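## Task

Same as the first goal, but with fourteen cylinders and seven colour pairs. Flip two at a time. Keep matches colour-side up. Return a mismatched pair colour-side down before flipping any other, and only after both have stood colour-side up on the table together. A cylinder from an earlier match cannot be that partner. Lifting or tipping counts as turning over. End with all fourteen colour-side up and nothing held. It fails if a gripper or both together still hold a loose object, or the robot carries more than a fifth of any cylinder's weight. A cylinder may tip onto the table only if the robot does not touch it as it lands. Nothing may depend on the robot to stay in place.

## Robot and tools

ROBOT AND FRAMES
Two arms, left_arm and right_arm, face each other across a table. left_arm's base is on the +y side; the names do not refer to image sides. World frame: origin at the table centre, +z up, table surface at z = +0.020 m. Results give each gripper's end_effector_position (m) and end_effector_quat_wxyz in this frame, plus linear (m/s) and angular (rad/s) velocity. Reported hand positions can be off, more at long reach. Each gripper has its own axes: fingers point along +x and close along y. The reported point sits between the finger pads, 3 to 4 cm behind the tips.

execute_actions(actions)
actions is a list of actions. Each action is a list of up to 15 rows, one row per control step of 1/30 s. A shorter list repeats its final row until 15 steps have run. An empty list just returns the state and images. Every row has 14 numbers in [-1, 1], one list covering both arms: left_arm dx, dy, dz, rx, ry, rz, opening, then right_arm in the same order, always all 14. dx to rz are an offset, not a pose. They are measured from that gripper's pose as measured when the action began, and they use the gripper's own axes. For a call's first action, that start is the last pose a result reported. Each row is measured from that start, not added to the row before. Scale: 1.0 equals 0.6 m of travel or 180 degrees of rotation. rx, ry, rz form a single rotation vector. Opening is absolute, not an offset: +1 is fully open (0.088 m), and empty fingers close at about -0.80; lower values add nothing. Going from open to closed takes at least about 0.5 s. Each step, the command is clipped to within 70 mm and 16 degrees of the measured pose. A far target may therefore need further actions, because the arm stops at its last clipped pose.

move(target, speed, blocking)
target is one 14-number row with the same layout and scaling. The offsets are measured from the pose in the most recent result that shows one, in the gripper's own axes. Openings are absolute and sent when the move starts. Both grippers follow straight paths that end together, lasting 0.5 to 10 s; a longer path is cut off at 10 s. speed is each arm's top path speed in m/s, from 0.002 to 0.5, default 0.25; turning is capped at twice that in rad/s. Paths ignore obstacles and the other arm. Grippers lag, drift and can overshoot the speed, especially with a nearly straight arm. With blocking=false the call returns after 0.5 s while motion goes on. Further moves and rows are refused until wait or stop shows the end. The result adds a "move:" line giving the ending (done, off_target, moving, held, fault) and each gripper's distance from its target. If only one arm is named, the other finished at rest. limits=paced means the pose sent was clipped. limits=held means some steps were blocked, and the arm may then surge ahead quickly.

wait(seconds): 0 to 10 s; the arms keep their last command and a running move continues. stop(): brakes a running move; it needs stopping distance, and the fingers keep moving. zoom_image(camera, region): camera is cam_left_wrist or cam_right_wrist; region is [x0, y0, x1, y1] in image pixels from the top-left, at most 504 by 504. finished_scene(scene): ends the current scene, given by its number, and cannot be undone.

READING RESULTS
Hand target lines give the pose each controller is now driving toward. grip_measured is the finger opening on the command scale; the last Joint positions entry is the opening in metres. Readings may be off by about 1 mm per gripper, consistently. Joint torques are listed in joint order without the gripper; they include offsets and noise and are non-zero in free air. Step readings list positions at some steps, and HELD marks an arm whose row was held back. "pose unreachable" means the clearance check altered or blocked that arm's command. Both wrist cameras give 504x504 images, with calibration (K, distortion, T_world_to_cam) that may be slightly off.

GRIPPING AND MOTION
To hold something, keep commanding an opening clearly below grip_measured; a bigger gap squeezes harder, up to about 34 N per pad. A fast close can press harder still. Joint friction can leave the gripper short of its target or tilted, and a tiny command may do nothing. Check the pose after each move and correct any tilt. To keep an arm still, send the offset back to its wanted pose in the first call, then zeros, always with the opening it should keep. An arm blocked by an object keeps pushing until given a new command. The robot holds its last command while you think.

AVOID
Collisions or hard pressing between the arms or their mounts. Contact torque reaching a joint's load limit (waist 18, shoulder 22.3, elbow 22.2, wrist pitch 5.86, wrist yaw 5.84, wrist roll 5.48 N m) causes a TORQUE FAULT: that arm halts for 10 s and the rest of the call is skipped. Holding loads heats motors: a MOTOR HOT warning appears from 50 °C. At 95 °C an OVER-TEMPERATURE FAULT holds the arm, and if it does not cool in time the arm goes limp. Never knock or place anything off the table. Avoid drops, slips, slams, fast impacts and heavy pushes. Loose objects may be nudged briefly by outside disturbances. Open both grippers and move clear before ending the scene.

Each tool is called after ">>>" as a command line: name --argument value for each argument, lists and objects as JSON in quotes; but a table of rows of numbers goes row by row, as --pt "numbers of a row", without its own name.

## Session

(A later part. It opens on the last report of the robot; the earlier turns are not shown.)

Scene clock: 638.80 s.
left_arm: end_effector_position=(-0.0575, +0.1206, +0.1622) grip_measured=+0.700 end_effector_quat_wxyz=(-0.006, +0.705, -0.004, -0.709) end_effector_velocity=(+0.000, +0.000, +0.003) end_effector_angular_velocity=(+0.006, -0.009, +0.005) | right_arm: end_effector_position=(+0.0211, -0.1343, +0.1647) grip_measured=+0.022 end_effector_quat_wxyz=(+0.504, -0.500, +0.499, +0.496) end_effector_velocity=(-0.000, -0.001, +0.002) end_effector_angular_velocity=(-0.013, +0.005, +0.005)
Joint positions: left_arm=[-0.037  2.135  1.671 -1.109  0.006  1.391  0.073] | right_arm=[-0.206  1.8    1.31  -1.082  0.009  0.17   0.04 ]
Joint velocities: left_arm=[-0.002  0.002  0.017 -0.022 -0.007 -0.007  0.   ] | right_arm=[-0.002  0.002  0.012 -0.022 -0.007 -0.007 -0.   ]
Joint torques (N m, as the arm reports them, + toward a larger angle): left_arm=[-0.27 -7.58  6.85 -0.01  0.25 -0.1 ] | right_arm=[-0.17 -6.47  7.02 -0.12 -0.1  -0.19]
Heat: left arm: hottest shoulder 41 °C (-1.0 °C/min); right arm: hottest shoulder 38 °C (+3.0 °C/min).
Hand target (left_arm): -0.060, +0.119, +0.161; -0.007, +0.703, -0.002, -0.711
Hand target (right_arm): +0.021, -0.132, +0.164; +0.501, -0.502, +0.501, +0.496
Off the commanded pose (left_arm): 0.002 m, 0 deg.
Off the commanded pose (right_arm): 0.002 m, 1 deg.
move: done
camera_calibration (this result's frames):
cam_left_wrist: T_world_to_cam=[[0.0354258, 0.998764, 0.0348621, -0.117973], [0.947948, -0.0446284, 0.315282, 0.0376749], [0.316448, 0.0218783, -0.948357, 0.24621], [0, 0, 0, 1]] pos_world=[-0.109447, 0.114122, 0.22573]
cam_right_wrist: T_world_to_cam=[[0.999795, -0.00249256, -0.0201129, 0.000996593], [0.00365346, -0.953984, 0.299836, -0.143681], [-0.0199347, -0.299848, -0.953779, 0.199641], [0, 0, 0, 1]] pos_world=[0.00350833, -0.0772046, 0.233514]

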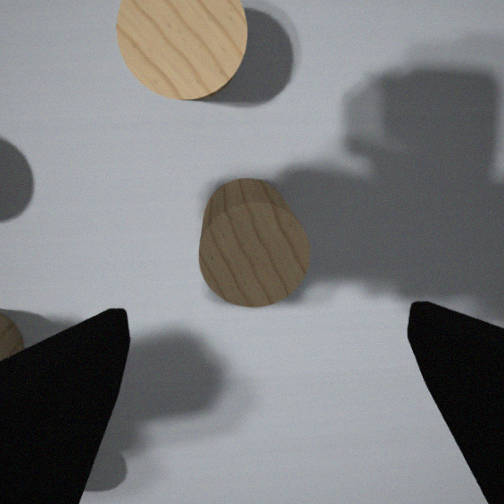

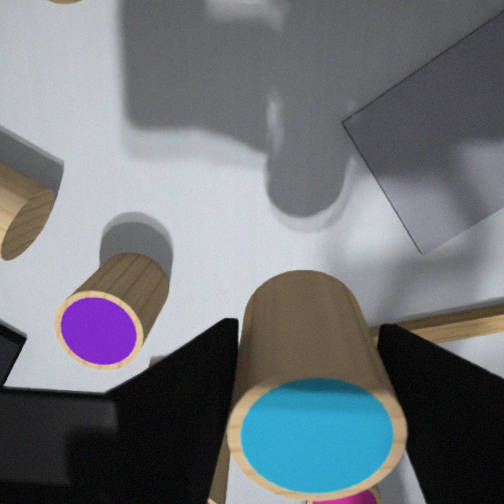

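>>> move --target '[0.136,0,0.002,0,0,0,0.7,0.144,0,0,0,0,0,-0.3]' --speed 0.06

>>> move --target '[0,0,0,0,0,0,-0.3,0,0,0,0,0,0,0.6]'

>>> move --target '[-0.14,0,0,0,0,0,-0.3,-0.14,0,0,0,0,0,0.6]' --speed 0.15

>>> move --target '[-0.174,0.11,-0.125,0,0,0.506,-0.3,-0.163,0.01,0.024,0,-0.496,0,1]' --speed 0.3

Scene clock: 643.37 s.
left_arm: end_effector_position=(-0.0580, +0.1189, +0.0851) grip_measured=+0.700 end_effector_quat_wxyz=(-0.003, +0.704, -0.007, -0.710) end_effector_velocity=(-0.001, +0.006, +0.000) end_effector_angular_velocity=(+0.020, -0.011, -0.015) | right_arm: end_effector_position=(+0.0204, -0.1301, +0.0848) grip_measured=+0.022 end_effector_quat_wxyz=(+0.508, -0.494, +0.495, +0.502) end_effector_velocity=(+0.001, -0.002, +0.000) end_effector_angular_velocity=(-0.006, -0.009, +0.010)
Joint positions: left_arm=[-0.037  2.238  1.514 -0.839  0.007  1.391  0.073] | right_arm=[-0.206  1.919  1.122 -0.753  0.009  0.17   0.04 ]
Joint velocities: left_arm=[-0.007 -0.002 -0.002 -0.022 -0.007  0.007 -0.   ] | right_arm=[ 0.002 -0.002 -0.002 -0.007  0.007 -0.007 -0.   ]
Joint torques (N m, as the arm reports them, + toward a larger angle): left_arm=[-0.29 -7.8   4.78  0.45  0.07 -0.07] | right_arm=[-0.12 -6.88  3.52  0.28  0.03 -0.07]
Heat: left arm: hottest shoulder 41 °C (+0.0 °C/min); right arm: hottest shoulder 38 °C (+2.0 °C/min).
Hand target (left_arm): -0.059, +0.121, +0.081; -0.006, +0.705, -0.004, -0.709
Hand target (right_arm): +0.022, -0.135, +0.079; +0.504, -0.500, +0.499, +0.496
Off the commanded pose (left_arm): 0.005 m, 1 deg.
Off the commanded pose (right_arm): 0.008 m, 1 deg.
move: done
camera_calibration (this result's frames):
cam_left_wrist: T_world_to_cam=[[0.0358768, 0.99904, 0.0251324, -0.112805], [0.94865, -0.0419546, 0.313532, 0.0622855], [0.314285, 0.0125933, -0.949245, 0.174376], [0, 0, 0, 1]] pos_world=[-0.109844, 0.113114, 0.148832]
cam_right_wrist: T_world_to_cam=[[0.999721, -0.00165928, -0.023542, 0.0004865], [0.00500048, -0.959984, 0.280009, -0.114845], [-0.0230646, -0.280048, -0.959709, 0.127801], [0, 0, 0, 1]] pos_world=[0.00303559, -0.0744577, 0.154821]

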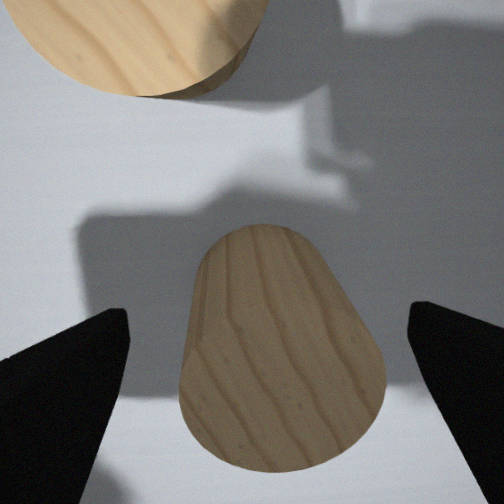

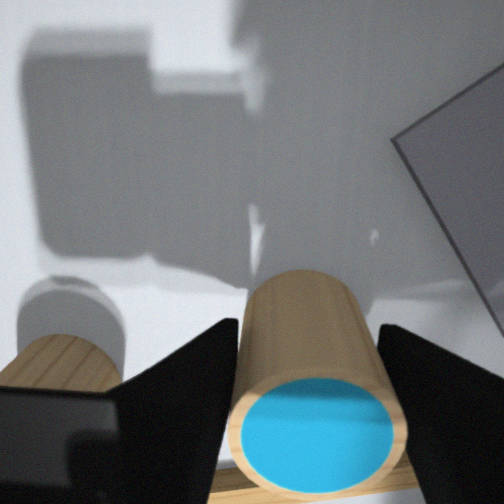

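Scene clock: 644.03 s.
left_arm: end_effector_position=(-0.0581, +0.1189, +0.0850) grip_measured=+0.037 end_effector_quat_wxyz=(-0.002, +0.704, -0.008, -0.710) end_effector_velocity=(+0.002, +0.002, +0.000) end_effector_angular_velocity=(+0.006, -0.009, -0.005) | right_arm: end_effector_position=(+0.0203, -0.1301, +0.0848) grip_measured=+0.598 end_effector_quat_wxyz=(+0.508, -0.494, +0.495, +0.502) end_effector_velocity=(-0.000, +0.001, +0.000) end_effector_angular_velocity=(+0.006, +0.009, -0.010)
Joint positions: left_arm=[-0.037  2.238  1.514 -0.838  0.007  1.391  0.041] | right_arm=[-0.206  1.919  1.122 -0.753  0.009  0.17   0.068]
Joint velocities: left_arm=[ 0.002 -0.002 -0.002 -0.007 -0.007  0.007 -0.   ] | right_arm=[-0.002 -0.002 -0.002  0.007 -0.007  0.007  0.001]
Joint torques (N m, as the arm reports them, + toward a larger angle): left_arm=[-0.16 -8.57  5.57  0.15  0.05  0.02] | right_arm=[ 0.06 -8.18  4.82  0.14  0.02 -0.03]
Heat: left arm: hottest shoulder 41 °C (+0.0 °C/min); right arm: hottest shoulder 38 °C (+1.0 °C/min).
Hand target (left_arm): -0.058, +0.119, +0.085; -0.003, +0.704, -0.007, -0.710
Hand target (right_arm): +0.020, -0.130, +0.085; +0.508, -0.494, +0.495, +0.502
Off the commanded pose (left_arm): 0.000 m, 0 deg.
Off the commanded pose (right_arm): 0.000 m, 0 deg.
move: done
camera_calibration (this result's frames):
cam_left_wrist: T_world_to_cam=[[0.0358786, 0.999049, 0.0247558, -0.112734], [0.948673, -0.0418373, 0.313478, 0.0623095], [0.314216, 0.012238, -0.949273, 0.174339], [0, 0, 0, 1]] pos_world=[-0.109847, 0.1131, 0.148754]
cam_right_wrist: T_world_to_cam=[[0.999713, -0.00165308, -0.0239182, 0.000575985], [0.00511324, -0.959967, 0.280066, -0.114858], [-0.0234237, -0.280108, -0.959683, 0.127794], [0, 0, 0, 1]] pos_world=[0.00300488, -0.0744628, 0.154823]

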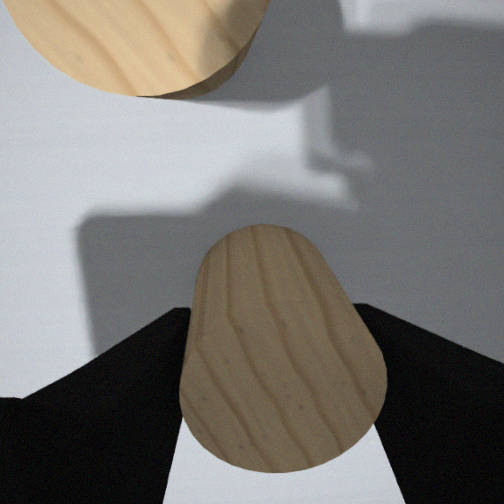

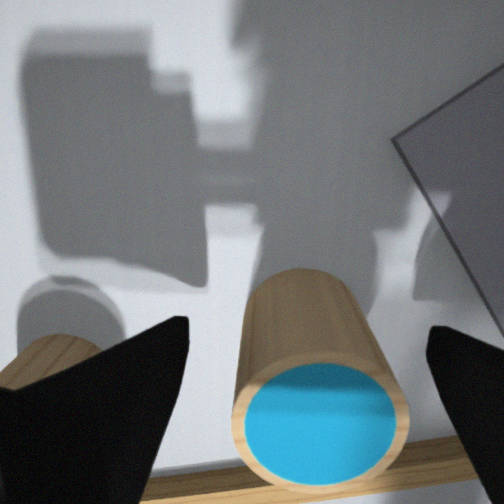

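Scene clock: 645.03 s.
left_arm: end_effector_position=(-0.0574, +0.1221, +0.1611) grip_measured=+0.036 end_effector_quat_wxyz=(-0.009, +0.705, -0.001, -0.709) end_effector_velocity=(+0.002, -0.001, +0.003) end_effector_angular_velocity=(-0.004, -0.007, -0.005) | right_arm: end_effector_position=(+0.0210, -0.1344, +0.1635) grip_measured=+0.600 end_effector_quat_wxyz=(+0.505, -0.499, +0.498, +0.498) end_effector_velocity=(-0.001, +0.002, +0.004) end_effector_angular_velocity=(+0.006, +0.008, +0.005)
Joint positions: left_arm=[-0.037  2.138  1.672 -1.116  0.007  1.391  0.041] | right_arm=[-0.206  1.797  1.301 -1.071  0.009  0.17   0.068]
Joint velocities: left_arm=[ 0.002 -0.002  0.007 -0.007 -0.007  0.007 -0.   ] | right_arm=[-0.002 -0.002  0.012 -0.007 -0.007 -0.007 -0.   ]
Joint torques (N m, as the arm reports them, + toward a larger angle): left_arm=[-0.06 -9.65  7.02 -0.03  0.07  0.03] | right_arm=[ 0.23 -8.63  6.69 -0.08  0.    0.03]
Heat: left arm: hottest shoulder 42 °C (+1.0 °C/min); right arm: hottest shoulder 38 °C (+1.0 °C/min).
Hand target (left_arm): -0.058, +0.119, +0.169; -0.002, +0.704, -0.008, -0.710
Hand target (right_arm): +0.020, -0.132, +0.169; +0.508, -0.494, +0.495, +0.502
Off the commanded pose (left_arm): 0.008 m, 1 deg.
Off the commanded pose (right_arm): 0.006 m, 1 deg.
move: done
camera_calibration (this result's frames):
cam_left_wrist: T_world_to_cam=[[0.0357431, 0.99836, 0.0447086, -0.121015], [0.947445, -0.0480841, 0.316285, 0.038246], [0.317917, 0.0310539, -0.94761, 0.243921], [0, 0, 0, 1]] pos_world=[-0.109457, 0.115081, 0.224456]
cam_right_wrist: T_world_to_cam=[[0.99977, -0.00200254, -0.0213627, 0.00128713], [0.00438656, -0.95553, 0.294861, -0.142816], [-0.0210032, -0.294887, -0.955301, 0.199416], [0, 0, 0, 1]] pos_world=[0.00352802, -0.077657, 0.232641]

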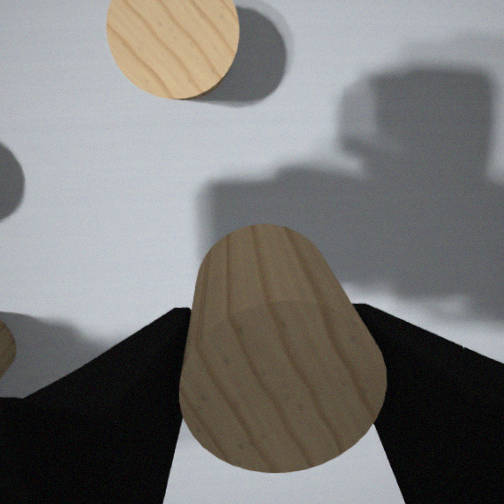

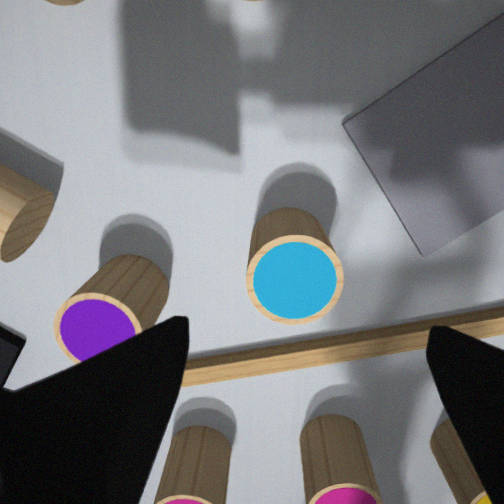

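Scene clock: 648.23 s.
left_arm: end_effector_position=(+0.0161, +0.0540, +0.2686) grip_measured=+0.034 end_effector_quat_wxyz=(+0.499, +0.493, -0.507, -0.502) end_effector_velocity=(-0.000, -0.001, -0.002) end_effector_angular_velocity=(+0.007, +0.007, +0.005) | right_arm: end_effector_position=(+0.0145, -0.1192, +0.2695) grip_measured=+1.000 end_effector_quat_wxyz=(+0.707, +0.009, +0.001, +0.707) end_effector_velocity=(-0.000, -0.000, -0.002) end_effector_angular_velocity=(+0.002, -0.021, +0.005)
Joint positions: left_arm=[0.147 1.855 0.697 1.169 0.008 1.57  0.041] | right_arm=[-0.066  1.275  0.275  1.011  0.302  0.011  0.088]
Joint velocities: left_arm=[-0.002  0.002  0.002 -0.007 -0.007 -0.007 -0.   ] | right_arm=[-0.002  0.012 -0.007  0.022 -0.007 -0.022  0.   ]
Joint torques (N m, as the arm reports them, + toward a larger angle): left_arm=[ 0.18 -5.73  5.02  2.13  0.22  0.03] | right_arm=[ 0.3  -3.06  4.05  1.96  0.11 -0.22]
Heat: left arm: hottest shoulder 42 °C (+1.0 °C/min); right arm: hottest shoulder 38 °C (+2.0 °C/min).
Hand target (left_arm): +0.016, +0.054, +0.266; +0.496, +0.493, -0.508, -0.503
Hand target (right_arm): +0.015, -0.121, +0.262; +0.707, -0.002, +0.003, +0.707
Off the commanded pose (left_arm): 0.004 m, 0 deg.
Off the commanded pose (right_arm): 0.008 m, 2 deg.
move: done
camera_calibration (this result's frames):
cam_left_wrist: T_world_to_cam=[[0.0211585, 0.0207951, -0.99956, 0.273128], [0.95206, 0.304761, 0.0264933, -0.0100152], [0.305178, -0.952202, -0.0133499, 0.126933], [0, 0, 0, 1]] pos_world=[-0.0349812, 0.118239, 0.274968]
cam_right_wrist: T_world_to_cam=[[0.99952, 0.0295799, -0.00923228, 0.0106145], [-0.000260894, -0.289895, -0.957058, 0.257328], [-0.030986, 0.956601, -0.289748, 0.27493], [0, 0, 0, 1]] pos_world=[-0.00202326, -0.188714, 0.326036]

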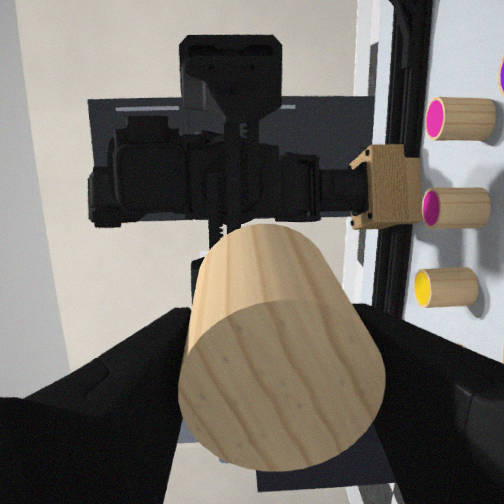

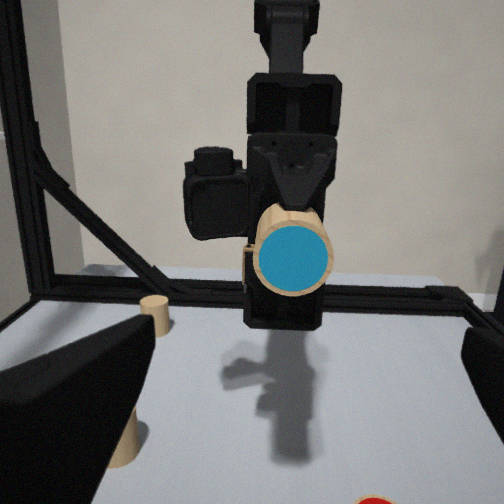

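>>> move --target '[0.103,-0.008,0.001,0,0,0,-0.3,0.097,0,-0.008,-0.005,0.002,0,1]' --speed 0.1

>>> move --target '[0,0,0,0,0,0,-0.3,0,0,0,0,0,0,-0.3]'

>>> move --target '[0,0,0,0,0,0,1,0,0,0,0,0,0,-0.3]'

>>> move --target '[-0.1,0,0,0,0,0,1,-0.1,0,0,0,0,0,-0.3]' --speed 0.15

>>> move --target '[-0.432,-0.168,0.247,0,0,-0.497,0.7,0.207,-0.312,-0.185,0,0.504,0,-0.3]' --speed 0.3

Scene clock: 653.23 s.
left_arm: end_effector_position=(+0.0155, -0.0049, +0.2634) grip_measured=+0.034 end_effector_quat_wxyz=(+0.497, +0.494, -0.506, -0.503) end_effector_velocity=(-0.000, -0.002, -0.003) end_effector_angular_velocity=(+0.017, +0.022, +0.005) | right_arm: end_effector_position=(+0.0144, -0.0643, +0.2646) grip_measured=+1.000 end_effector_quat_wxyz=(+0.707, +0.002, +0.001, +0.707) end_effector_velocity=(-0.001, +0.002, -0.005) end_effector_angular_velocity=(-0.021, -0.012, +0.005)
Joint positions: left_arm=[0.147 2.033 0.954 1.086 0.008 1.57  0.041] | right_arm=[-0.132  1.536  0.455  1.083  0.236  0.004  0.088]
Joint velocities: left_arm=[-0.002  0.002  0.007 -0.022 -0.007 -0.022  0.   ] | right_arm=[-0.002  0.007  0.007 -0.022 -0.007 -0.007  0.   ]
Joint torques (N m, as the arm reports them, + toward a larger angle): left_arm=[-0.14 -7.15  6.88  1.7  -0.08 -0.04] | right_arm=[-0.3  -4.5   6.68  1.98 -0.12 -0.18]
Heat: left arm: hottest shoulder 42 °C (+1.0 °C/min); right arm: hottest shoulder 37 °C (+1.0 °C/min).
Hand target (left_arm): +0.015, -0.008, +0.264; +0.498, +0.493, -0.507, -0.502
Hand target (right_arm): +0.014, -0.061, +0.265; +0.707, +0.001, -0.002, +0.707
Off the commanded pose (left_arm): 0.003 m, 0 deg.
Off the commanded pose (right_arm): 0.003 m, 0 deg.
move: done
camera_calibration (this result's frames):
cam_left_wrist: T_world_to_cam=[[0.0212108, 0.024981, -0.999463, 0.269088], [0.952175, 0.304284, 0.0278127, 0.00833864], [0.304815, -0.952254, -0.0173322, 0.0719517], [0, 0, 0, 1]] pos_world=[-0.0355794, 0.0592569, 0.269958]
cam_right_wrist: T_world_to_cam=[[0.999576, 0.0291125, 0.000621452, 0.00640893], [0.0092788, -0.298212, -0.954454, 0.267146], [-0.0276012, 0.954055, -0.298356, 0.223038], [0, 0, 0, 1]] pos_world=[-0.00272889, -0.133311, 0.32152]

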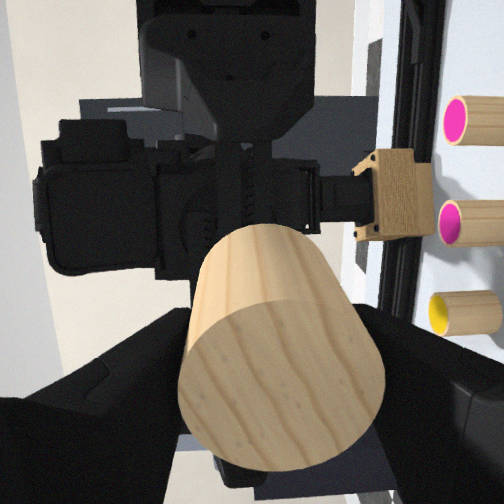

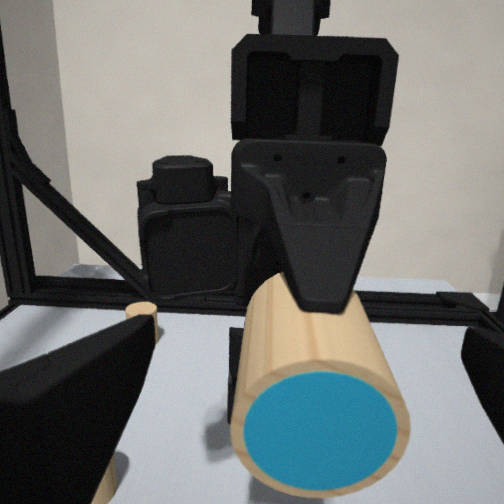

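Scene clock: 653.73 s.
left_arm: end_effector_position=(+0.0152, -0.0050, +0.2632) grip_measured=+0.034 end_effector_quat_wxyz=(+0.497, +0.493, -0.506, -0.503) end_effector_velocity=(-0.003, +0.000, -0.004) end_effector_angular_velocity=(+0.013, +0.022, -0.000) | right_arm: end_effector_position=(+0.0148, -0.0642, +0.2648) grip_measured=+0.022 end_effector_quat_wxyz=(+0.708, +0.003, +0.001, +0.707) end_effector_velocity=(+0.000, -0.000, -0.002) end_effector_angular_velocity=(-0.007, -0.024, +0.005)
Joint positions: left_arm=[0.147 2.033 0.954 1.085 0.009 1.57  0.041] | right_arm=[-0.133  1.536  0.455  1.084  0.237  0.004  0.04 ]
Joint velocities: left_arm=[-0.007  0.002 -0.002 -0.007 -0.007 -0.022  0.   ] | right_arm=[-0.002 -0.002 -0.002 -0.007 -0.007 -0.022 -0.   ]
Joint torques (N m, as the arm reports them, + toward a larger angle): left_arm=[-0.06 -7.81  5.71  1.76 -0.01 -0.05] | right_arm=[ 0.05 -5.7   5.35  1.83 -0.02 -0.01]
Heat: left arm: hottest shoulder 42 °C (+1.0 °C/min); right arm: hottest shoulder 37 °C (+1.0 °C/min).
Hand target (left_arm): +0.016, -0.005, +0.263; +0.497, +0.494, -0.506, -0.503
Hand target (right_arm): +0.014, -0.064, +0.265; +0.707, +0.003, +0.001, +0.707
Off the commanded pose (left_arm): 0.000 m, 0 deg.
Off the commanded pose (right_arm): 0.000 m, 0 deg.
move: done
camera_calibration (this result's frames):
cam_left_wrist: T_world_to_cam=[[0.0208674, 0.0253451, -0.999461, 0.268975], [0.952534, 0.303181, 0.0275759, 0.00872036], [0.303716, -0.952596, -0.0178155, 0.0721059], [0, 0, 0, 1]] pos_world=[-0.035819, 0.0592268, 0.269874]
cam_right_wrist: T_world_to_cam=[[0.999619, 0.0275868, 0.000462193, 0.00595337], [0.00865213, -0.297518, -0.954677, 0.267506], [-0.026199, 0.954317, -0.297644, 0.222816], [0, 0, 0, 1]] pos_world=[-0.00242805, -0.133213, 0.321699]

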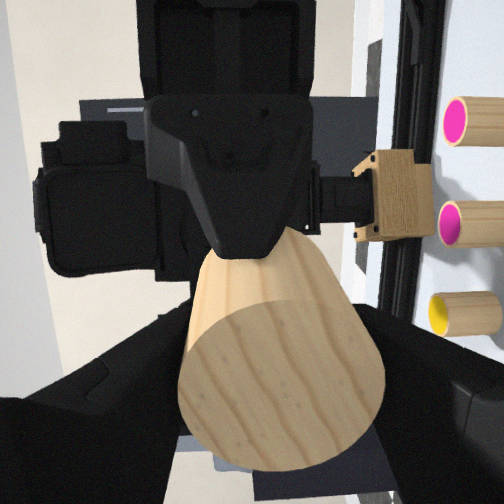

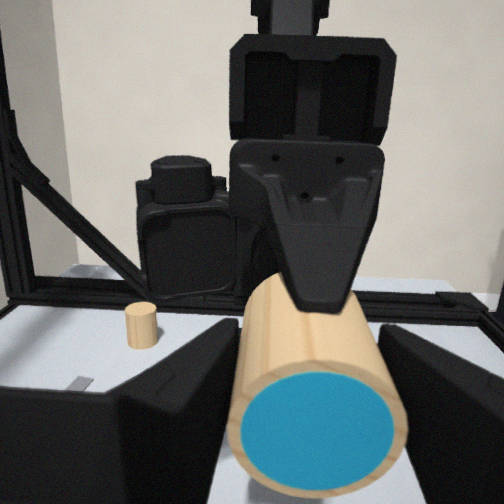

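Scene clock: 654.43 s.
left_arm: end_effector_position=(+0.0152, -0.0050, +0.2632) grip_measured=+1.000 end_effector_quat_wxyz=(+0.497, +0.493, -0.506, -0.503) end_effector_velocity=(-0.002, +0.001, +0.001) end_effector_angular_velocity=(+0.003, +0.007, -0.010) | right_arm: end_effector_position=(+0.0148, -0.0642, +0.2648) grip_measured=+0.022 end_effector_quat_wxyz=(+0.708, +0.003, +0.001, +0.707) end_effector_velocity=(-0.000, +0.000, +0.002) end_effector_angular_velocity=(+0.002, -0.007, +0.005)
Joint positions: left_arm=[0.147 2.033 0.954 1.085 0.009 1.57  0.088] | right_arm=[-0.133  1.536  0.455  1.084  0.237  0.004  0.04 ]
Joint velocities: left_arm=[-0.002 -0.007 -0.002 -0.007  0.007 -0.007  0.   ] | right_arm=[-0.002 -0.007  0.002 -0.007 -0.007 -0.007 -0.   ]
Joint torques (N m, as the arm reports them, + toward a larger angle): left_arm=[-0.01 -7.77  5.64  1.76  0.   -0.05] | right_arm=[ 0.07 -5.71  5.36  1.83  0.01  0.  ]
Heat: left arm: hottest shoulder 42 °C (+1.0 °C/min); right arm: hottest shoulder 37 °C (+1.0 °C/min).
Hand target (left_arm): +0.015, -0.005, +0.263; +0.497, +0.493, -0.506, -0.503
Hand target (right_arm): +0.015, -0.064, +0.265; +0.708, +0.003, +0.001, +0.707
Off the commanded pose (left_arm): 0.000 m, 0 deg.
Off the commanded pose (right_arm): 0.000 m, 0 deg.
move: done
camera_calibration (this result's frames):
cam_left_wrist: T_world_to_cam=[[0.0208674, 0.0253451, -0.999461, 0.268975], [0.952534, 0.303181, 0.0275759, 0.00872036], [0.303716, -0.952596, -0.0178155, 0.0721059], [0, 0, 0, 1]] pos_world=[-0.035819, 0.0592268, 0.269874]
cam_right_wrist: T_world_to_cam=[[0.999619, 0.0275868, 0.000462193, 0.00595337], [0.00865213, -0.297518, -0.954677, 0.267506], [-0.026199, 0.954317, -0.297644, 0.222816], [0, 0, 0, 1]] pos_world=[-0.00242805, -0.133213, 0.321699]

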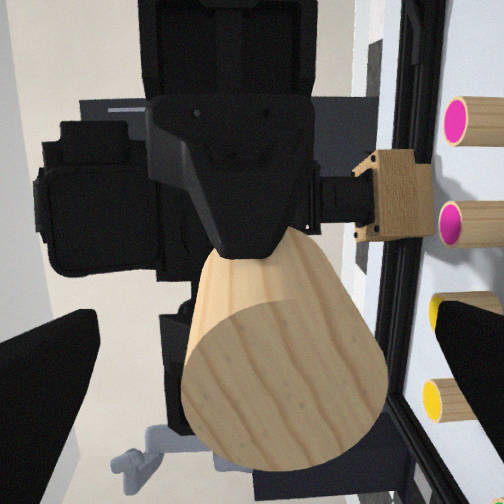

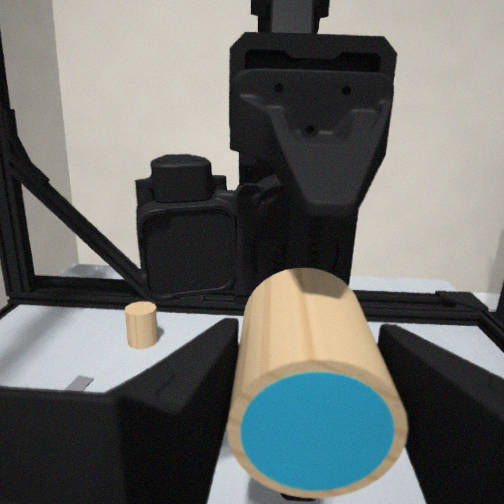

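Scene clock: 655.33 s.
left_arm: end_effector_position=(+0.0158, +0.0528, +0.2589) grip_measured=+1.000 end_effector_quat_wxyz=(+0.495, +0.496, -0.504, -0.506) end_effector_velocity=(+0.004, +0.003, +0.003) end_effector_angular_velocity=(-0.007, +0.007, +0.024) | right_arm: end_effector_position=(+0.0145, -0.1210, +0.2669) grip_measured=+0.022 end_effector_quat_wxyz=(+0.707, +0.005, -0.000, +0.707) end_effector_velocity=(-0.001, -0.003, -0.001) end_effector_angular_velocity=(-0.007, -0.024, +0.010)
Joint positions: left_arm=[0.147 1.883 0.696 1.184 0.009 1.57  0.088] | right_arm=[-0.062  1.275  0.266  1.017  0.307  0.004  0.04 ]
Joint velocities: left_arm=[ 0.002 -0.012 -0.012  0.007 -0.022 -0.007  0.   ] | right_arm=[ 0.002 -0.022 -0.007 -0.022 -0.007 -0.022  0.   ]
Joint torques (N m, as the arm reports them, + toward a larger angle): left_arm=[ 0.05 -7.71  4.65  2.03  0.01 -0.02] | right_arm=[ 0.25 -4.85  4.02  1.74  0.09  0.  ]
Heat: left arm: hottest shoulder 42 °C (+1.0 °C/min); right arm: hottest shoulder 37 °C (+1.0 °C/min).
Hand target (left_arm): +0.016, +0.055, +0.263; +0.497, +0.493, -0.506, -0.503
Hand target (right_arm): +0.015, -0.124, +0.265; +0.708, +0.003, +0.001, +0.707
Off the commanded pose (left_arm): 0.005 m, 1 deg.
Off the commanded pose (right_arm): 0.004 m, 0 deg.
move: done
camera_calibration (this result's frames):
cam_left_wrist: T_world_to_cam=[[0.0209661, 0.0352562, -0.999158, 0.262531], [0.952531, 0.302892, 0.0306755, -0.0100435], [0.303719, -0.952372, -0.0272322, 0.129414], [0, 0, 0, 1]] pos_world=[-0.035243, 0.117037, 0.266142]
cam_right_wrist: T_world_to_cam=[[0.999608, 0.0279701, -0.00100341, 0.00828816], [0.00725006, -0.2934, -0.955962, 0.253423], [-0.0270328, 0.95558, -0.293488, 0.276755], [0, 0, 0, 1]] pos_world=[-0.00264078, -0.190339, 0.323496]

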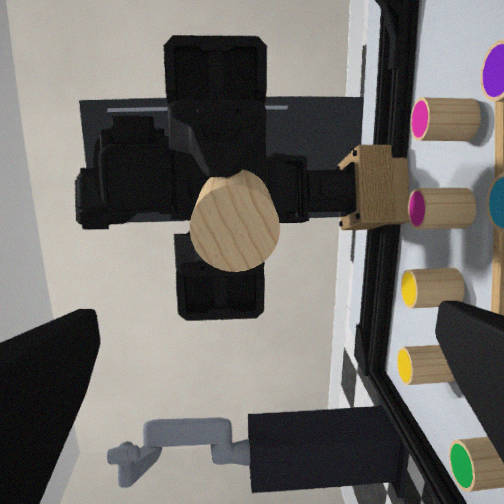

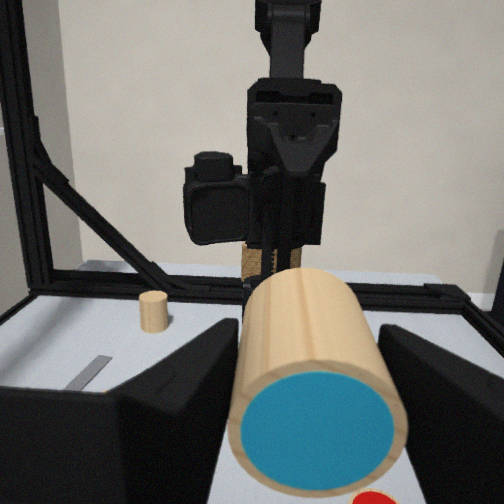

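Scene clock: 658.63 s.
left_arm: end_effector_position=(-0.1266, +0.3152, +0.1583) grip_measured=+0.700 end_effector_quat_wxyz=(-0.003, +0.705, -0.006, -0.709) end_effector_velocity=(-0.002, -0.002, +0.001) end_effector_angular_velocity=(-0.014, +0.001, +0.000) | right_arm: end_effector_position=(+0.2005, +0.0035, +0.1625) grip_measured=+0.021 end_effector_quat_wxyz=(+0.506, -0.497, +0.500, +0.497) end_effector_velocity=(-0.003, -0.002, -0.001) end_effector_angular_velocity=(-0.024, +0.014, -0.019)
Joint positions: left_arm=[-0.47   1.57   0.92  -0.914  0.002  0.956  0.073] | right_arm=[-0.64   2.448  2.302 -1.418  0.004 -0.259  0.04 ]
Joint velocities: left_arm=[-0.007 -0.002  0.002  0.007 -0.007 -0.007 -0.   ] | right_arm=[ 0.002  0.017  0.027 -0.037 -0.007  0.022  0.   ]
Joint torques (N m, as the arm reports them, + toward a larger angle): left_arm=[-0.24 -3.97  6.66  0.06  0.24 -0.09] | right_arm=[ -0.07 -10.52   7.07  -0.05   0.09  -0.19]
Heat: left arm: hottest shoulder 42 °C (+1.0 °C/min); right arm: hottest shoulder 37 °C (+0.0 °C/min).
Hand target (left_arm): -0.129, +0.314, +0.159; -0.004, +0.703, -0.004, -0.711
Hand target (right_arm): +0.202, +0.004, +0.157; +0.502, -0.501, +0.502, +0.495
Off the commanded pose (left_arm): 0.001 m, 0 deg.
Off the commanded pose (right_arm): 0.007 m, 1 deg.
move: done
camera_calibration (this result's frames):
cam_left_wrist: T_world_to_cam=[[0.0342449, 0.999012, 0.0283201, -0.308951], [0.947698, -0.0414571, 0.316466, 0.111898], [0.317327, 0.0160015, -0.948181, 0.262073], [0, 0, 0, 1]] pos_world=[-0.178629, 0.309091, 0.22183]
cam_right_wrist: T_world_to_cam=[[0.999703, -0.00809725, -0.0230024, -0.177583], [-0.000954173, -0.955529, 0.294894, -0.0104669], [-0.0243673, -0.294785, -0.955253, 0.243535], [0, 0, 0, 1]] pos_world=[0.183454, 0.0603512, 0.23164]

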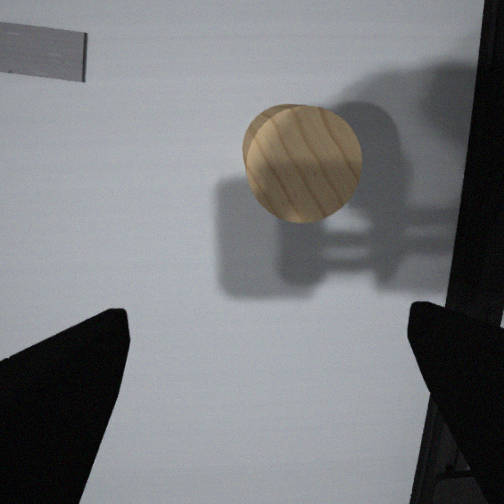

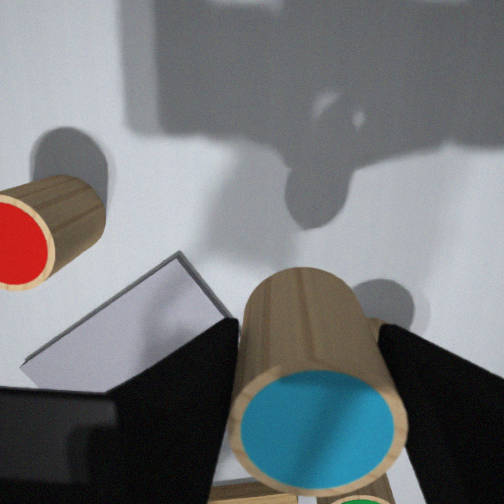

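>>> move --target '[-0.005,-0.03,0.058,0,0,0,0.6,0.137,0.015,0.01,0,0,0,-0.3]' --speed 0.06

>>> move --target '[0,0,0,0,0,0,0.6,0,0,0,0,0,0,0.5]'

Scene clock: 662.17 s.
left_arm: end_effector_position=(-0.1590, +0.3348, +0.1604) grip_measured=+0.600 end_effector_quat_wxyz=(-0.004, +0.705, -0.006, -0.709) end_effector_velocity=(+0.001, +0.002, -0.001) end_effector_angular_velocity=(+0.004, -0.014, +0.000) | right_arm: end_effector_position=(+0.1943, +0.0135, +0.0927) grip_measured=+0.021 end_effector_quat_wxyz=(+0.514, -0.493, +0.491, +0.502) end_effector_velocity=(-0.003, -0.004, +0.000) end_effector_angular_velocity=(-0.016, +0.027, -0.009)
Joint positions: left_arm=[-0.617  1.59   0.949 -0.925  0.002  0.811  0.068] | right_arm=[-0.622  2.474  2.07  -1.133  0.004 -0.244  0.04 ]
Joint velocities: left_arm=[-0.007  0.002 -0.002 -0.007 -0.007 -0.007 -0.   ] | right_arm=[-0.002 -0.002 -0.002 -0.022 -0.022  0.007  0.   ]
Joint torques (N m, as the arm reports them, + toward a larger angle): left_arm=[-0.32 -4.1   6.72  0.05  0.08 -0.09] | right_arm=[  0.3  -10.5    4.06   0.5    0.     0.16]
Heat: left arm: hottest shoulder 41 °C (+0.0 °C/min); right arm: hottest shoulder 38 °C (+0.0 °C/min).
Hand target (left_arm): -0.161, +0.334, +0.161; -0.004, +0.705, -0.005, -0.709
Hand target (right_arm): +0.192, +0.010, +0.081; +0.506, -0.497, +0.500, +0.497
Off the commanded pose (left_arm): 0.003 m, 0 deg.
Off the commanded pose (right_arm): 0.013 m, 2 deg.
move: off_target (right_arm)
camera_calibration (this result's frames):
cam_left_wrist: T_world_to_cam=[[0.0353818, 0.998926, 0.029924, -0.327563], [0.947554, -0.0430488, 0.316683, 0.143191], [0.317631, 0.0171498, -0.948059, 0.273633], [0, 0, 0, 1]] pos_world=[-0.211006, 0.328682, 0.223876]
cam_right_wrist: T_world_to_cam=[[0.999858, -0.00413874, -0.0163067, -0.173592], [0.00040586, -0.963052, 0.269314, 0.021865], [-0.0168188, -0.269283, -0.962914, 0.178498], [0, 0, 0, 1]] pos_world=[0.176561, 0.068405, 0.163159]

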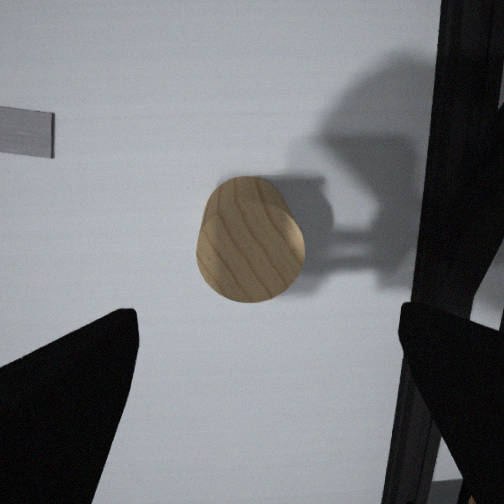

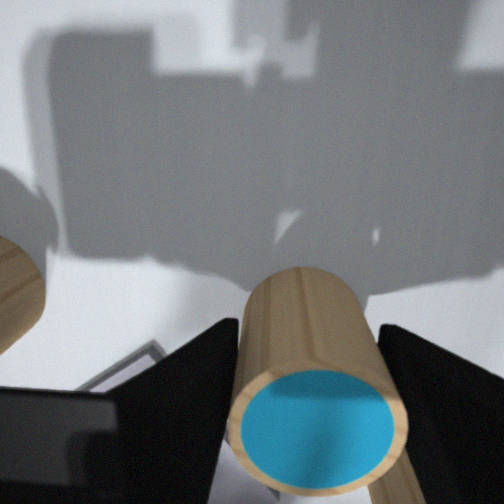

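Scene clock: 662.83 s.
left_arm: end_effector_position=(-0.1590, +0.3348, +0.1604) grip_measured=+0.600 end_effector_quat_wxyz=(-0.004, +0.705, -0.006, -0.709) end_effector_velocity=(+0.004, +0.001, -0.001) end_effector_angular_velocity=(+0.004, -0.014, +0.024) | right_arm: end_effector_position=(+0.1943, +0.0135, +0.0927) grip_measured=+0.498 end_effector_quat_wxyz=(+0.514, -0.493, +0.491, +0.502) end_effector_velocity=(+0.000, +0.002, +0.003) end_effector_angular_velocity=(+0.013, +0.003, +0.020)
Joint positions: left_arm=[-0.617  1.59   0.949 -0.925  0.002  0.811  0.068] | right_arm=[-0.622  2.474  2.07  -1.133  0.004 -0.244  0.063]
Joint velocities: left_arm=[ 0.002 -0.002 -0.007 -0.007 -0.007 -0.022 -0.   ] | right_arm=[-0.002 -0.007 -0.002  0.007 -0.007 -0.022  0.   ]
Joint torques (N m, as the arm reports them, + toward a larger angle): left_arm=[-0.01 -4.78  5.7   0.25  0.02  0.04] | right_arm=[  0.06 -12.46   5.66   0.14  -0.02  -0.02]
Heat: left arm: hottest shoulder 41 °C (+0.0 °C/min); right arm: hottest shoulder 39 °C (+1.0 °C/min).
Hand target (left_arm): -0.159, +0.335, +0.160; -0.004, +0.705, -0.006, -0.709
Hand target (right_arm): +0.194, +0.013, +0.093; +0.514, -0.493, +0.491, +0.502
Off the commanded pose (left_arm): 0.000 m, 0 deg.
Off the commanded pose (right_arm): 0.000 m, 0 deg.
move: done
camera_calibration (this result's frames):
cam_left_wrist: T_world_to_cam=[[0.0353818, 0.998926, 0.029924, -0.327563], [0.947554, -0.0430488, 0.316683, 0.143191], [0.317631, 0.0171498, -0.948059, 0.273633], [0, 0, 0, 1]] pos_world=[-0.211006, 0.328682, 0.223876]
cam_right_wrist: T_world_to_cam=[[0.999858, -0.00413874, -0.0163067, -0.173592], [0.00040586, -0.963052, 0.269314, 0.021865], [-0.0168188, -0.269283, -0.962914, 0.178498], [0, 0, 0, 1]] pos_world=[0.176561, 0.068405, 0.163159]

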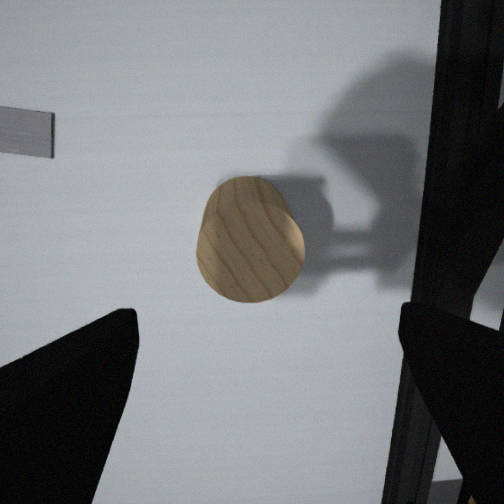

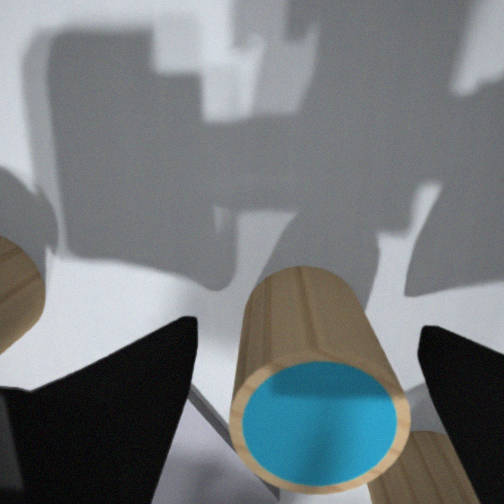

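>>> move --target '[0.14,0,0.004,0,0,0,0.6,-0.12,0,0,0,0,0,0.5]' --speed 0.07

>>> move --target '[0,0,0,0,0,0,-0.3,0,0,0,0,0,0,0.5]'

>>> move --target '[-0.14,0,0,0,0,0,-0.3,0,0,0,0,0,0,0.5]' --speed 0.15

>>> move --target '[-0.186,0.465,-0.3,0,0,0.507,-0.3,-0.172,0.297,-0.215,0,-0.492,0,1]' --speed 0.3

Scene clock: 667.33 s.
left_arm: end_effector_position=(-0.1621, +0.3326, +0.0793) grip_measured=+0.600 end_effector_quat_wxyz=(-0.002, +0.703, -0.008, -0.711) end_effector_velocity=(+0.000, -0.003, -0.000) end_effector_angular_velocity=(-0.020, -0.010, +0.020) | right_arm: end_effector_position=(+0.1932, +0.0093, +0.1575) grip_measured=+0.500 end_effector_quat_wxyz=(+0.508, -0.496, +0.497, +0.499) end_effector_velocity=(+0.003, +0.000, +0.004) end_effector_angular_velocity=(+0.009, +0.005, -0.015)
Joint positions: left_arm=[-0.619  1.785  0.786 -0.558  0.002  0.809  0.068] | right_arm=[-0.622  2.456  2.296 -1.394  0.004 -0.244  0.063]
Joint velocities: left_arm=[-0.002  0.002  0.002  0.007 -0.022 -0.022  0.   ] | right_arm=[-0.007 -0.002  0.012 -0.007 -0.007  0.007 -0.   ]
Joint torques (N m, as the arm reports them, + toward a larger angle): left_arm=[-0.22 -4.53  4.01  0.5   0.02 -0.1 ] | right_arm=[  0.12 -13.3    7.28  -0.08  -0.03  -0.01]
Heat: left arm: hottest shoulder 41 °C (+0.0 °C/min); right arm: hottest shoulder 41 °C (+2.0 °C/min).
Hand target (left_arm): -0.161, +0.335, +0.077; -0.004, +0.705, -0.006, -0.709
Hand target (right_arm): +0.193, +0.011, +0.165; +0.514, -0.492, +0.491, +0.502
Off the commanded pose (left_arm): 0.004 m, 1 deg.
Off the commanded pose (right_arm): 0.007 m, 1 deg.
move: done
camera_calibration (this result's frames):
cam_left_wrist: T_world_to_cam=[[0.0363081, 0.999065, 0.0234566, -0.322219], [0.949452, -0.0418096, 0.311116, 0.172063], [0.311805, 0.0109748, -0.950083, 0.199073], [0, 0, 0, 1]] pos_world=[-0.213739, 0.326927, 0.143163]
cam_right_wrist: T_world_to_cam=[[0.999775, -0.00446016, -0.0207341, -0.170745], [0.00165607, -0.958234, 0.285982, -0.00256289], [-0.0211436, -0.285952, -0.958011, 0.240032], [0, 0, 0, 1]] pos_world=[0.175786, 0.0654202, 0.227146]

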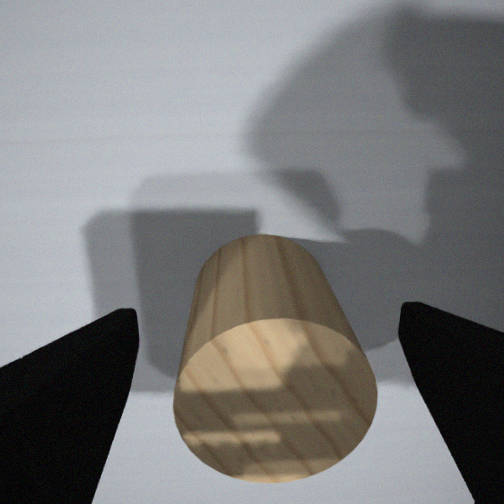

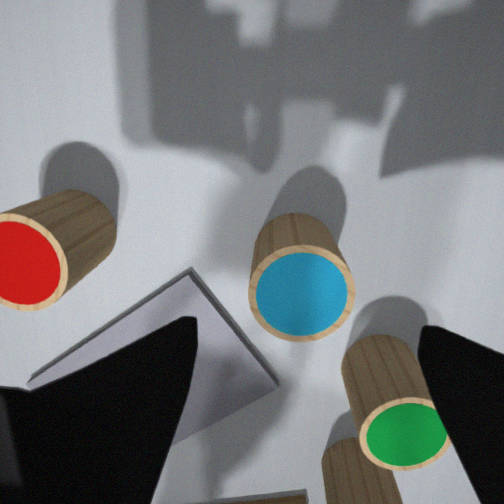

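Scene clock: 667.83 s.
left_arm: end_effector_position=(-0.1619, +0.3330, +0.0793) grip_measured=+0.033 end_effector_quat_wxyz=(-0.003, +0.704, -0.007, -0.711) end_effector_velocity=(-0.002, -0.002, +0.001) end_effector_angular_velocity=(-0.014, +0.003, +0.005) | right_arm: end_effector_position=(+0.1932, +0.0094, +0.1576) grip_measured=+0.500 end_effector_quat_wxyz=(+0.508, -0.496, +0.496, +0.499) end_effector_velocity=(+0.002, +0.001, +0.001) end_effector_angular_velocity=(+0.005, -0.009, +0.005)
Joint positions: left_arm=[-0.619  1.785  0.786 -0.56   0.003  0.809  0.041] | right_arm=[-0.622  2.456  2.297 -1.394  0.004 -0.244  0.063]
Joint velocities: left_arm=[-0.002 -0.002  0.002  0.007 -0.007 -0.007 -0.   ] | right_arm=[-0.002 -0.002 -0.002  0.007  0.007 -0.007 -0.   ]
Joint torques (N m, as the arm reports them, + toward a larger angle): left_arm=[-0.07 -5.18  4.66  0.37  0.    0.02] | right_arm=[  0.04 -12.41   5.71   0.12  -0.02  -0.01]
Heat: left arm: hottest shoulder 41 °C (+0.0 °C/min); right arm: hottest shoulder 41 °C (+2.0 °C/min).
Hand target (left_arm): -0.162, +0.333, +0.079; -0.002, +0.703, -0.008, -0.711
Hand target (right_arm): +0.193, +0.009, +0.158; +0.508, -0.496, +0.497, +0.499
Off the commanded pose (left_arm): 0.000 m, 0 deg.
Off the commanded pose (right_arm): 0.000 m, 0 deg.
move: done
camera_calibration (this result's frames):
cam_left_wrist: T_world_to_cam=[[0.0362985, 0.999019, 0.0253789, -0.322742], [0.949205, -0.0424092, 0.311788, 0.171988], [0.312558, 0.0127724, -0.949813, 0.198501], [0, 0, 0, 1]] pos_world=[-0.21358, 0.327184, 0.143106]
cam_right_wrist: T_world_to_cam=[[0.999777, -0.00445252, -0.0206399, -0.170777], [0.00162869, -0.958339, 0.285628, -0.00245872], [-0.0210518, -0.285598, -0.958118, 0.240142], [0, 0, 0, 1]] pos_world=[0.175798, 0.0654675, 0.227262]

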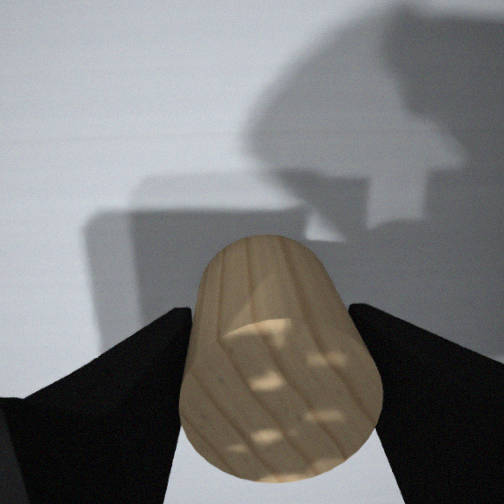

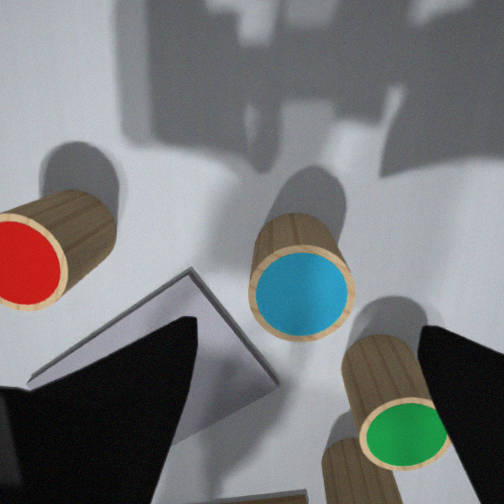

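Scene clock: 668.87 s.
left_arm: end_effector_position=(-0.1592, +0.3357, +0.1577) grip_measured=+0.033 end_effector_quat_wxyz=(-0.007, +0.708, -0.003, -0.706) end_effector_velocity=(+0.001, +0.002, +0.002) end_effector_angular_velocity=(+0.014, -0.003, -0.005) | right_arm: end_effector_position=(+0.1932, +0.0094, +0.1576) grip_measured=+0.500 end_effector_quat_wxyz=(+0.508, -0.496, +0.496, +0.499) end_effector_velocity=(-0.003, -0.001, +0.000) end_effector_angular_velocity=(-0.002, +0.023, +0.005)
Joint positions: left_arm=[-0.619  1.602  0.95  -0.925  0.003  0.809  0.041] | right_arm=[-0.622  2.456  2.297 -1.394  0.004 -0.244  0.063]
Joint velocities: left_arm=[ 0.002 -0.002  0.007 -0.022  0.007  0.007  0.   ] | right_arm=[-0.002 -0.002 -0.002 -0.007 -0.022 -0.007 -0.   ]
Joint torques (N m, as the arm reports them, + toward a larger angle): left_arm=[-0.15 -5.81  6.82  0.04  0.01 -0.02] | right_arm=[  0.02 -12.41   5.79   0.11  -0.02  -0.02]
Heat: left arm: hottest shoulder 41 °C (+0.0 °C/min); right arm: hottest shoulder 41 °C (+3.0 °C/min).
Hand target (left_arm): -0.162, +0.334, +0.163; -0.003, +0.703, -0.007, -0.711
Hand target (right_arm): +0.193, +0.009, +0.158; +0.508, -0.496, +0.496, +0.499
Off the commanded pose (left_arm): 0.006 m, 1 deg.
Off the commanded pose (right_arm): 0.000 m, 0 deg.
move: done
camera_calibration (this result's frames):
cam_left_wrist: T_world_to_cam=[[0.0358862, 0.998599, 0.0388912, -0.329605], [0.94513, -0.0465582, 0.323359, 0.144031], [0.324717, 0.0251531, -0.945477, 0.269224], [0, 0, 0, 1]] pos_world=[-0.211721, 0.329077, 0.22079]
cam_right_wrist: T_world_to_cam=[[0.999777, -0.00445252, -0.0206399, -0.170777], [0.00162869, -0.958339, 0.285628, -0.00245872], [-0.0210518, -0.285598, -0.958118, 0.240142], [0, 0, 0, 1]] pos_world=[0.175798, 0.0654675, 0.227262]

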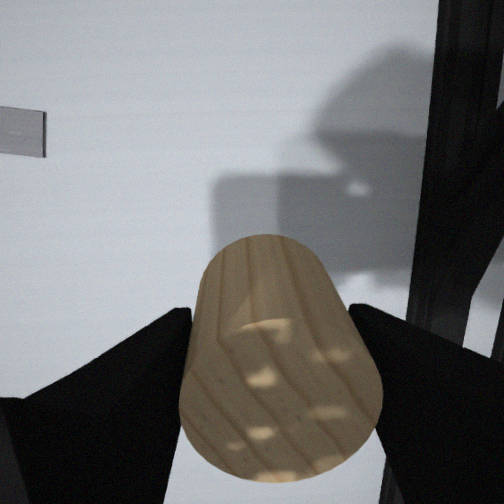

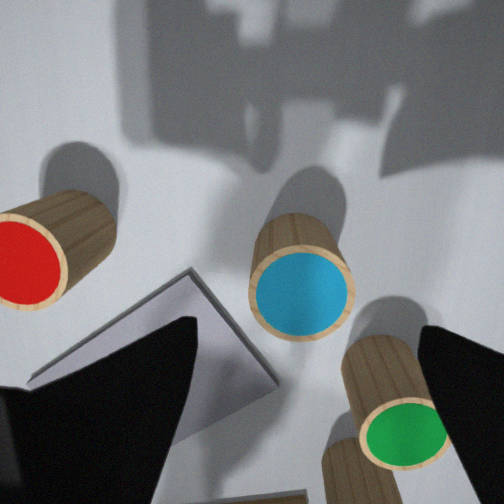

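Scene clock: 672.10 s.
left_arm: end_effector_position=(+0.0147, +0.0565, +0.2691) grip_measured=+0.032 end_effector_quat_wxyz=(+0.496, +0.495, -0.510, -0.499) end_effector_velocity=(-0.000, -0.001, -0.004) end_effector_angular_velocity=(+0.013, +0.022, +0.005) | right_arm: end_effector_position=(+0.0144, -0.1197, +0.2659) grip_measured=+1.000 end_effector_quat_wxyz=(+0.708, +0.009, +0.003, +0.706) end_effector_velocity=(-0.002, -0.001, -0.001) end_effector_angular_velocity=(+0.007, -0.020, +0.010)
Joint positions: left_arm=[0.143 1.847 0.687 1.172 0.005 1.581 0.041] | right_arm=[-0.063  1.29   0.267  1.031  0.308  0.014  0.088]
Joint velocities: left_arm=[-0.002  0.007  0.002 -0.007 -0.007 -0.022 -0.   ] | right_arm=[ 0.002  0.007 -0.007  0.022 -0.007 -0.022  0.   ]
Joint torques (N m, as the arm reports them, + toward a larger angle): left_arm=[ 0.34 -5.69  6.63  2.11  0.19  0.01] | right_arm=[ 0.45 -3.38  3.97  1.98  0.14 -0.26]
Heat: left arm: hottest shoulder 41 °C (+0.0 °C/min); right arm: hottest shoulder 41 °C (+3.0 °C/min).
Hand target (left_arm): +0.015, +0.054, +0.272; +0.497, +0.492, -0.514, -0.497
Hand target (right_arm): +0.014, -0.122, +0.258; +0.708, -0.002, +0.005, +0.706
Off the commanded pose (left_arm): 0.004 m, 1 deg.
Off the commanded pose (right_arm): 0.009 m, 2 deg.
move: off_target (right_arm)
camera_calibration (this result's frames):
cam_left_wrist: T_world_to_cam=[[0.031808, 0.0198125, -0.999298, 0.273396], [0.952037, 0.303819, 0.0363273, -0.0119715], [0.304325, -0.952524, -0.00919835, 0.128617], [0, 0, 0, 1]] pos_world=[-0.0364404, 0.120732, 0.274822]
cam_right_wrist: T_world_to_cam=[[0.99957, 0.0269138, -0.0116158, 0.0110466], [-0.00324157, -0.292343, -0.956308, 0.25323], [-0.0291336, 0.955935, -0.29213, 0.274873], [0, 0, 0, 1]] pos_world=[-0.00221293, -0.189028, 0.322593]

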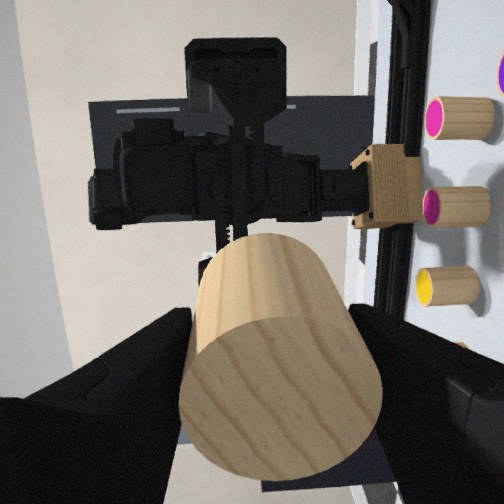

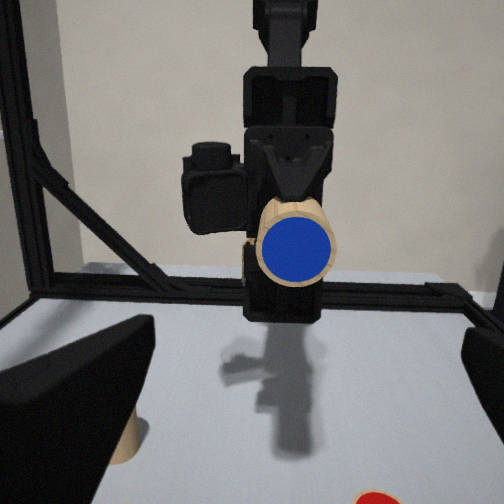

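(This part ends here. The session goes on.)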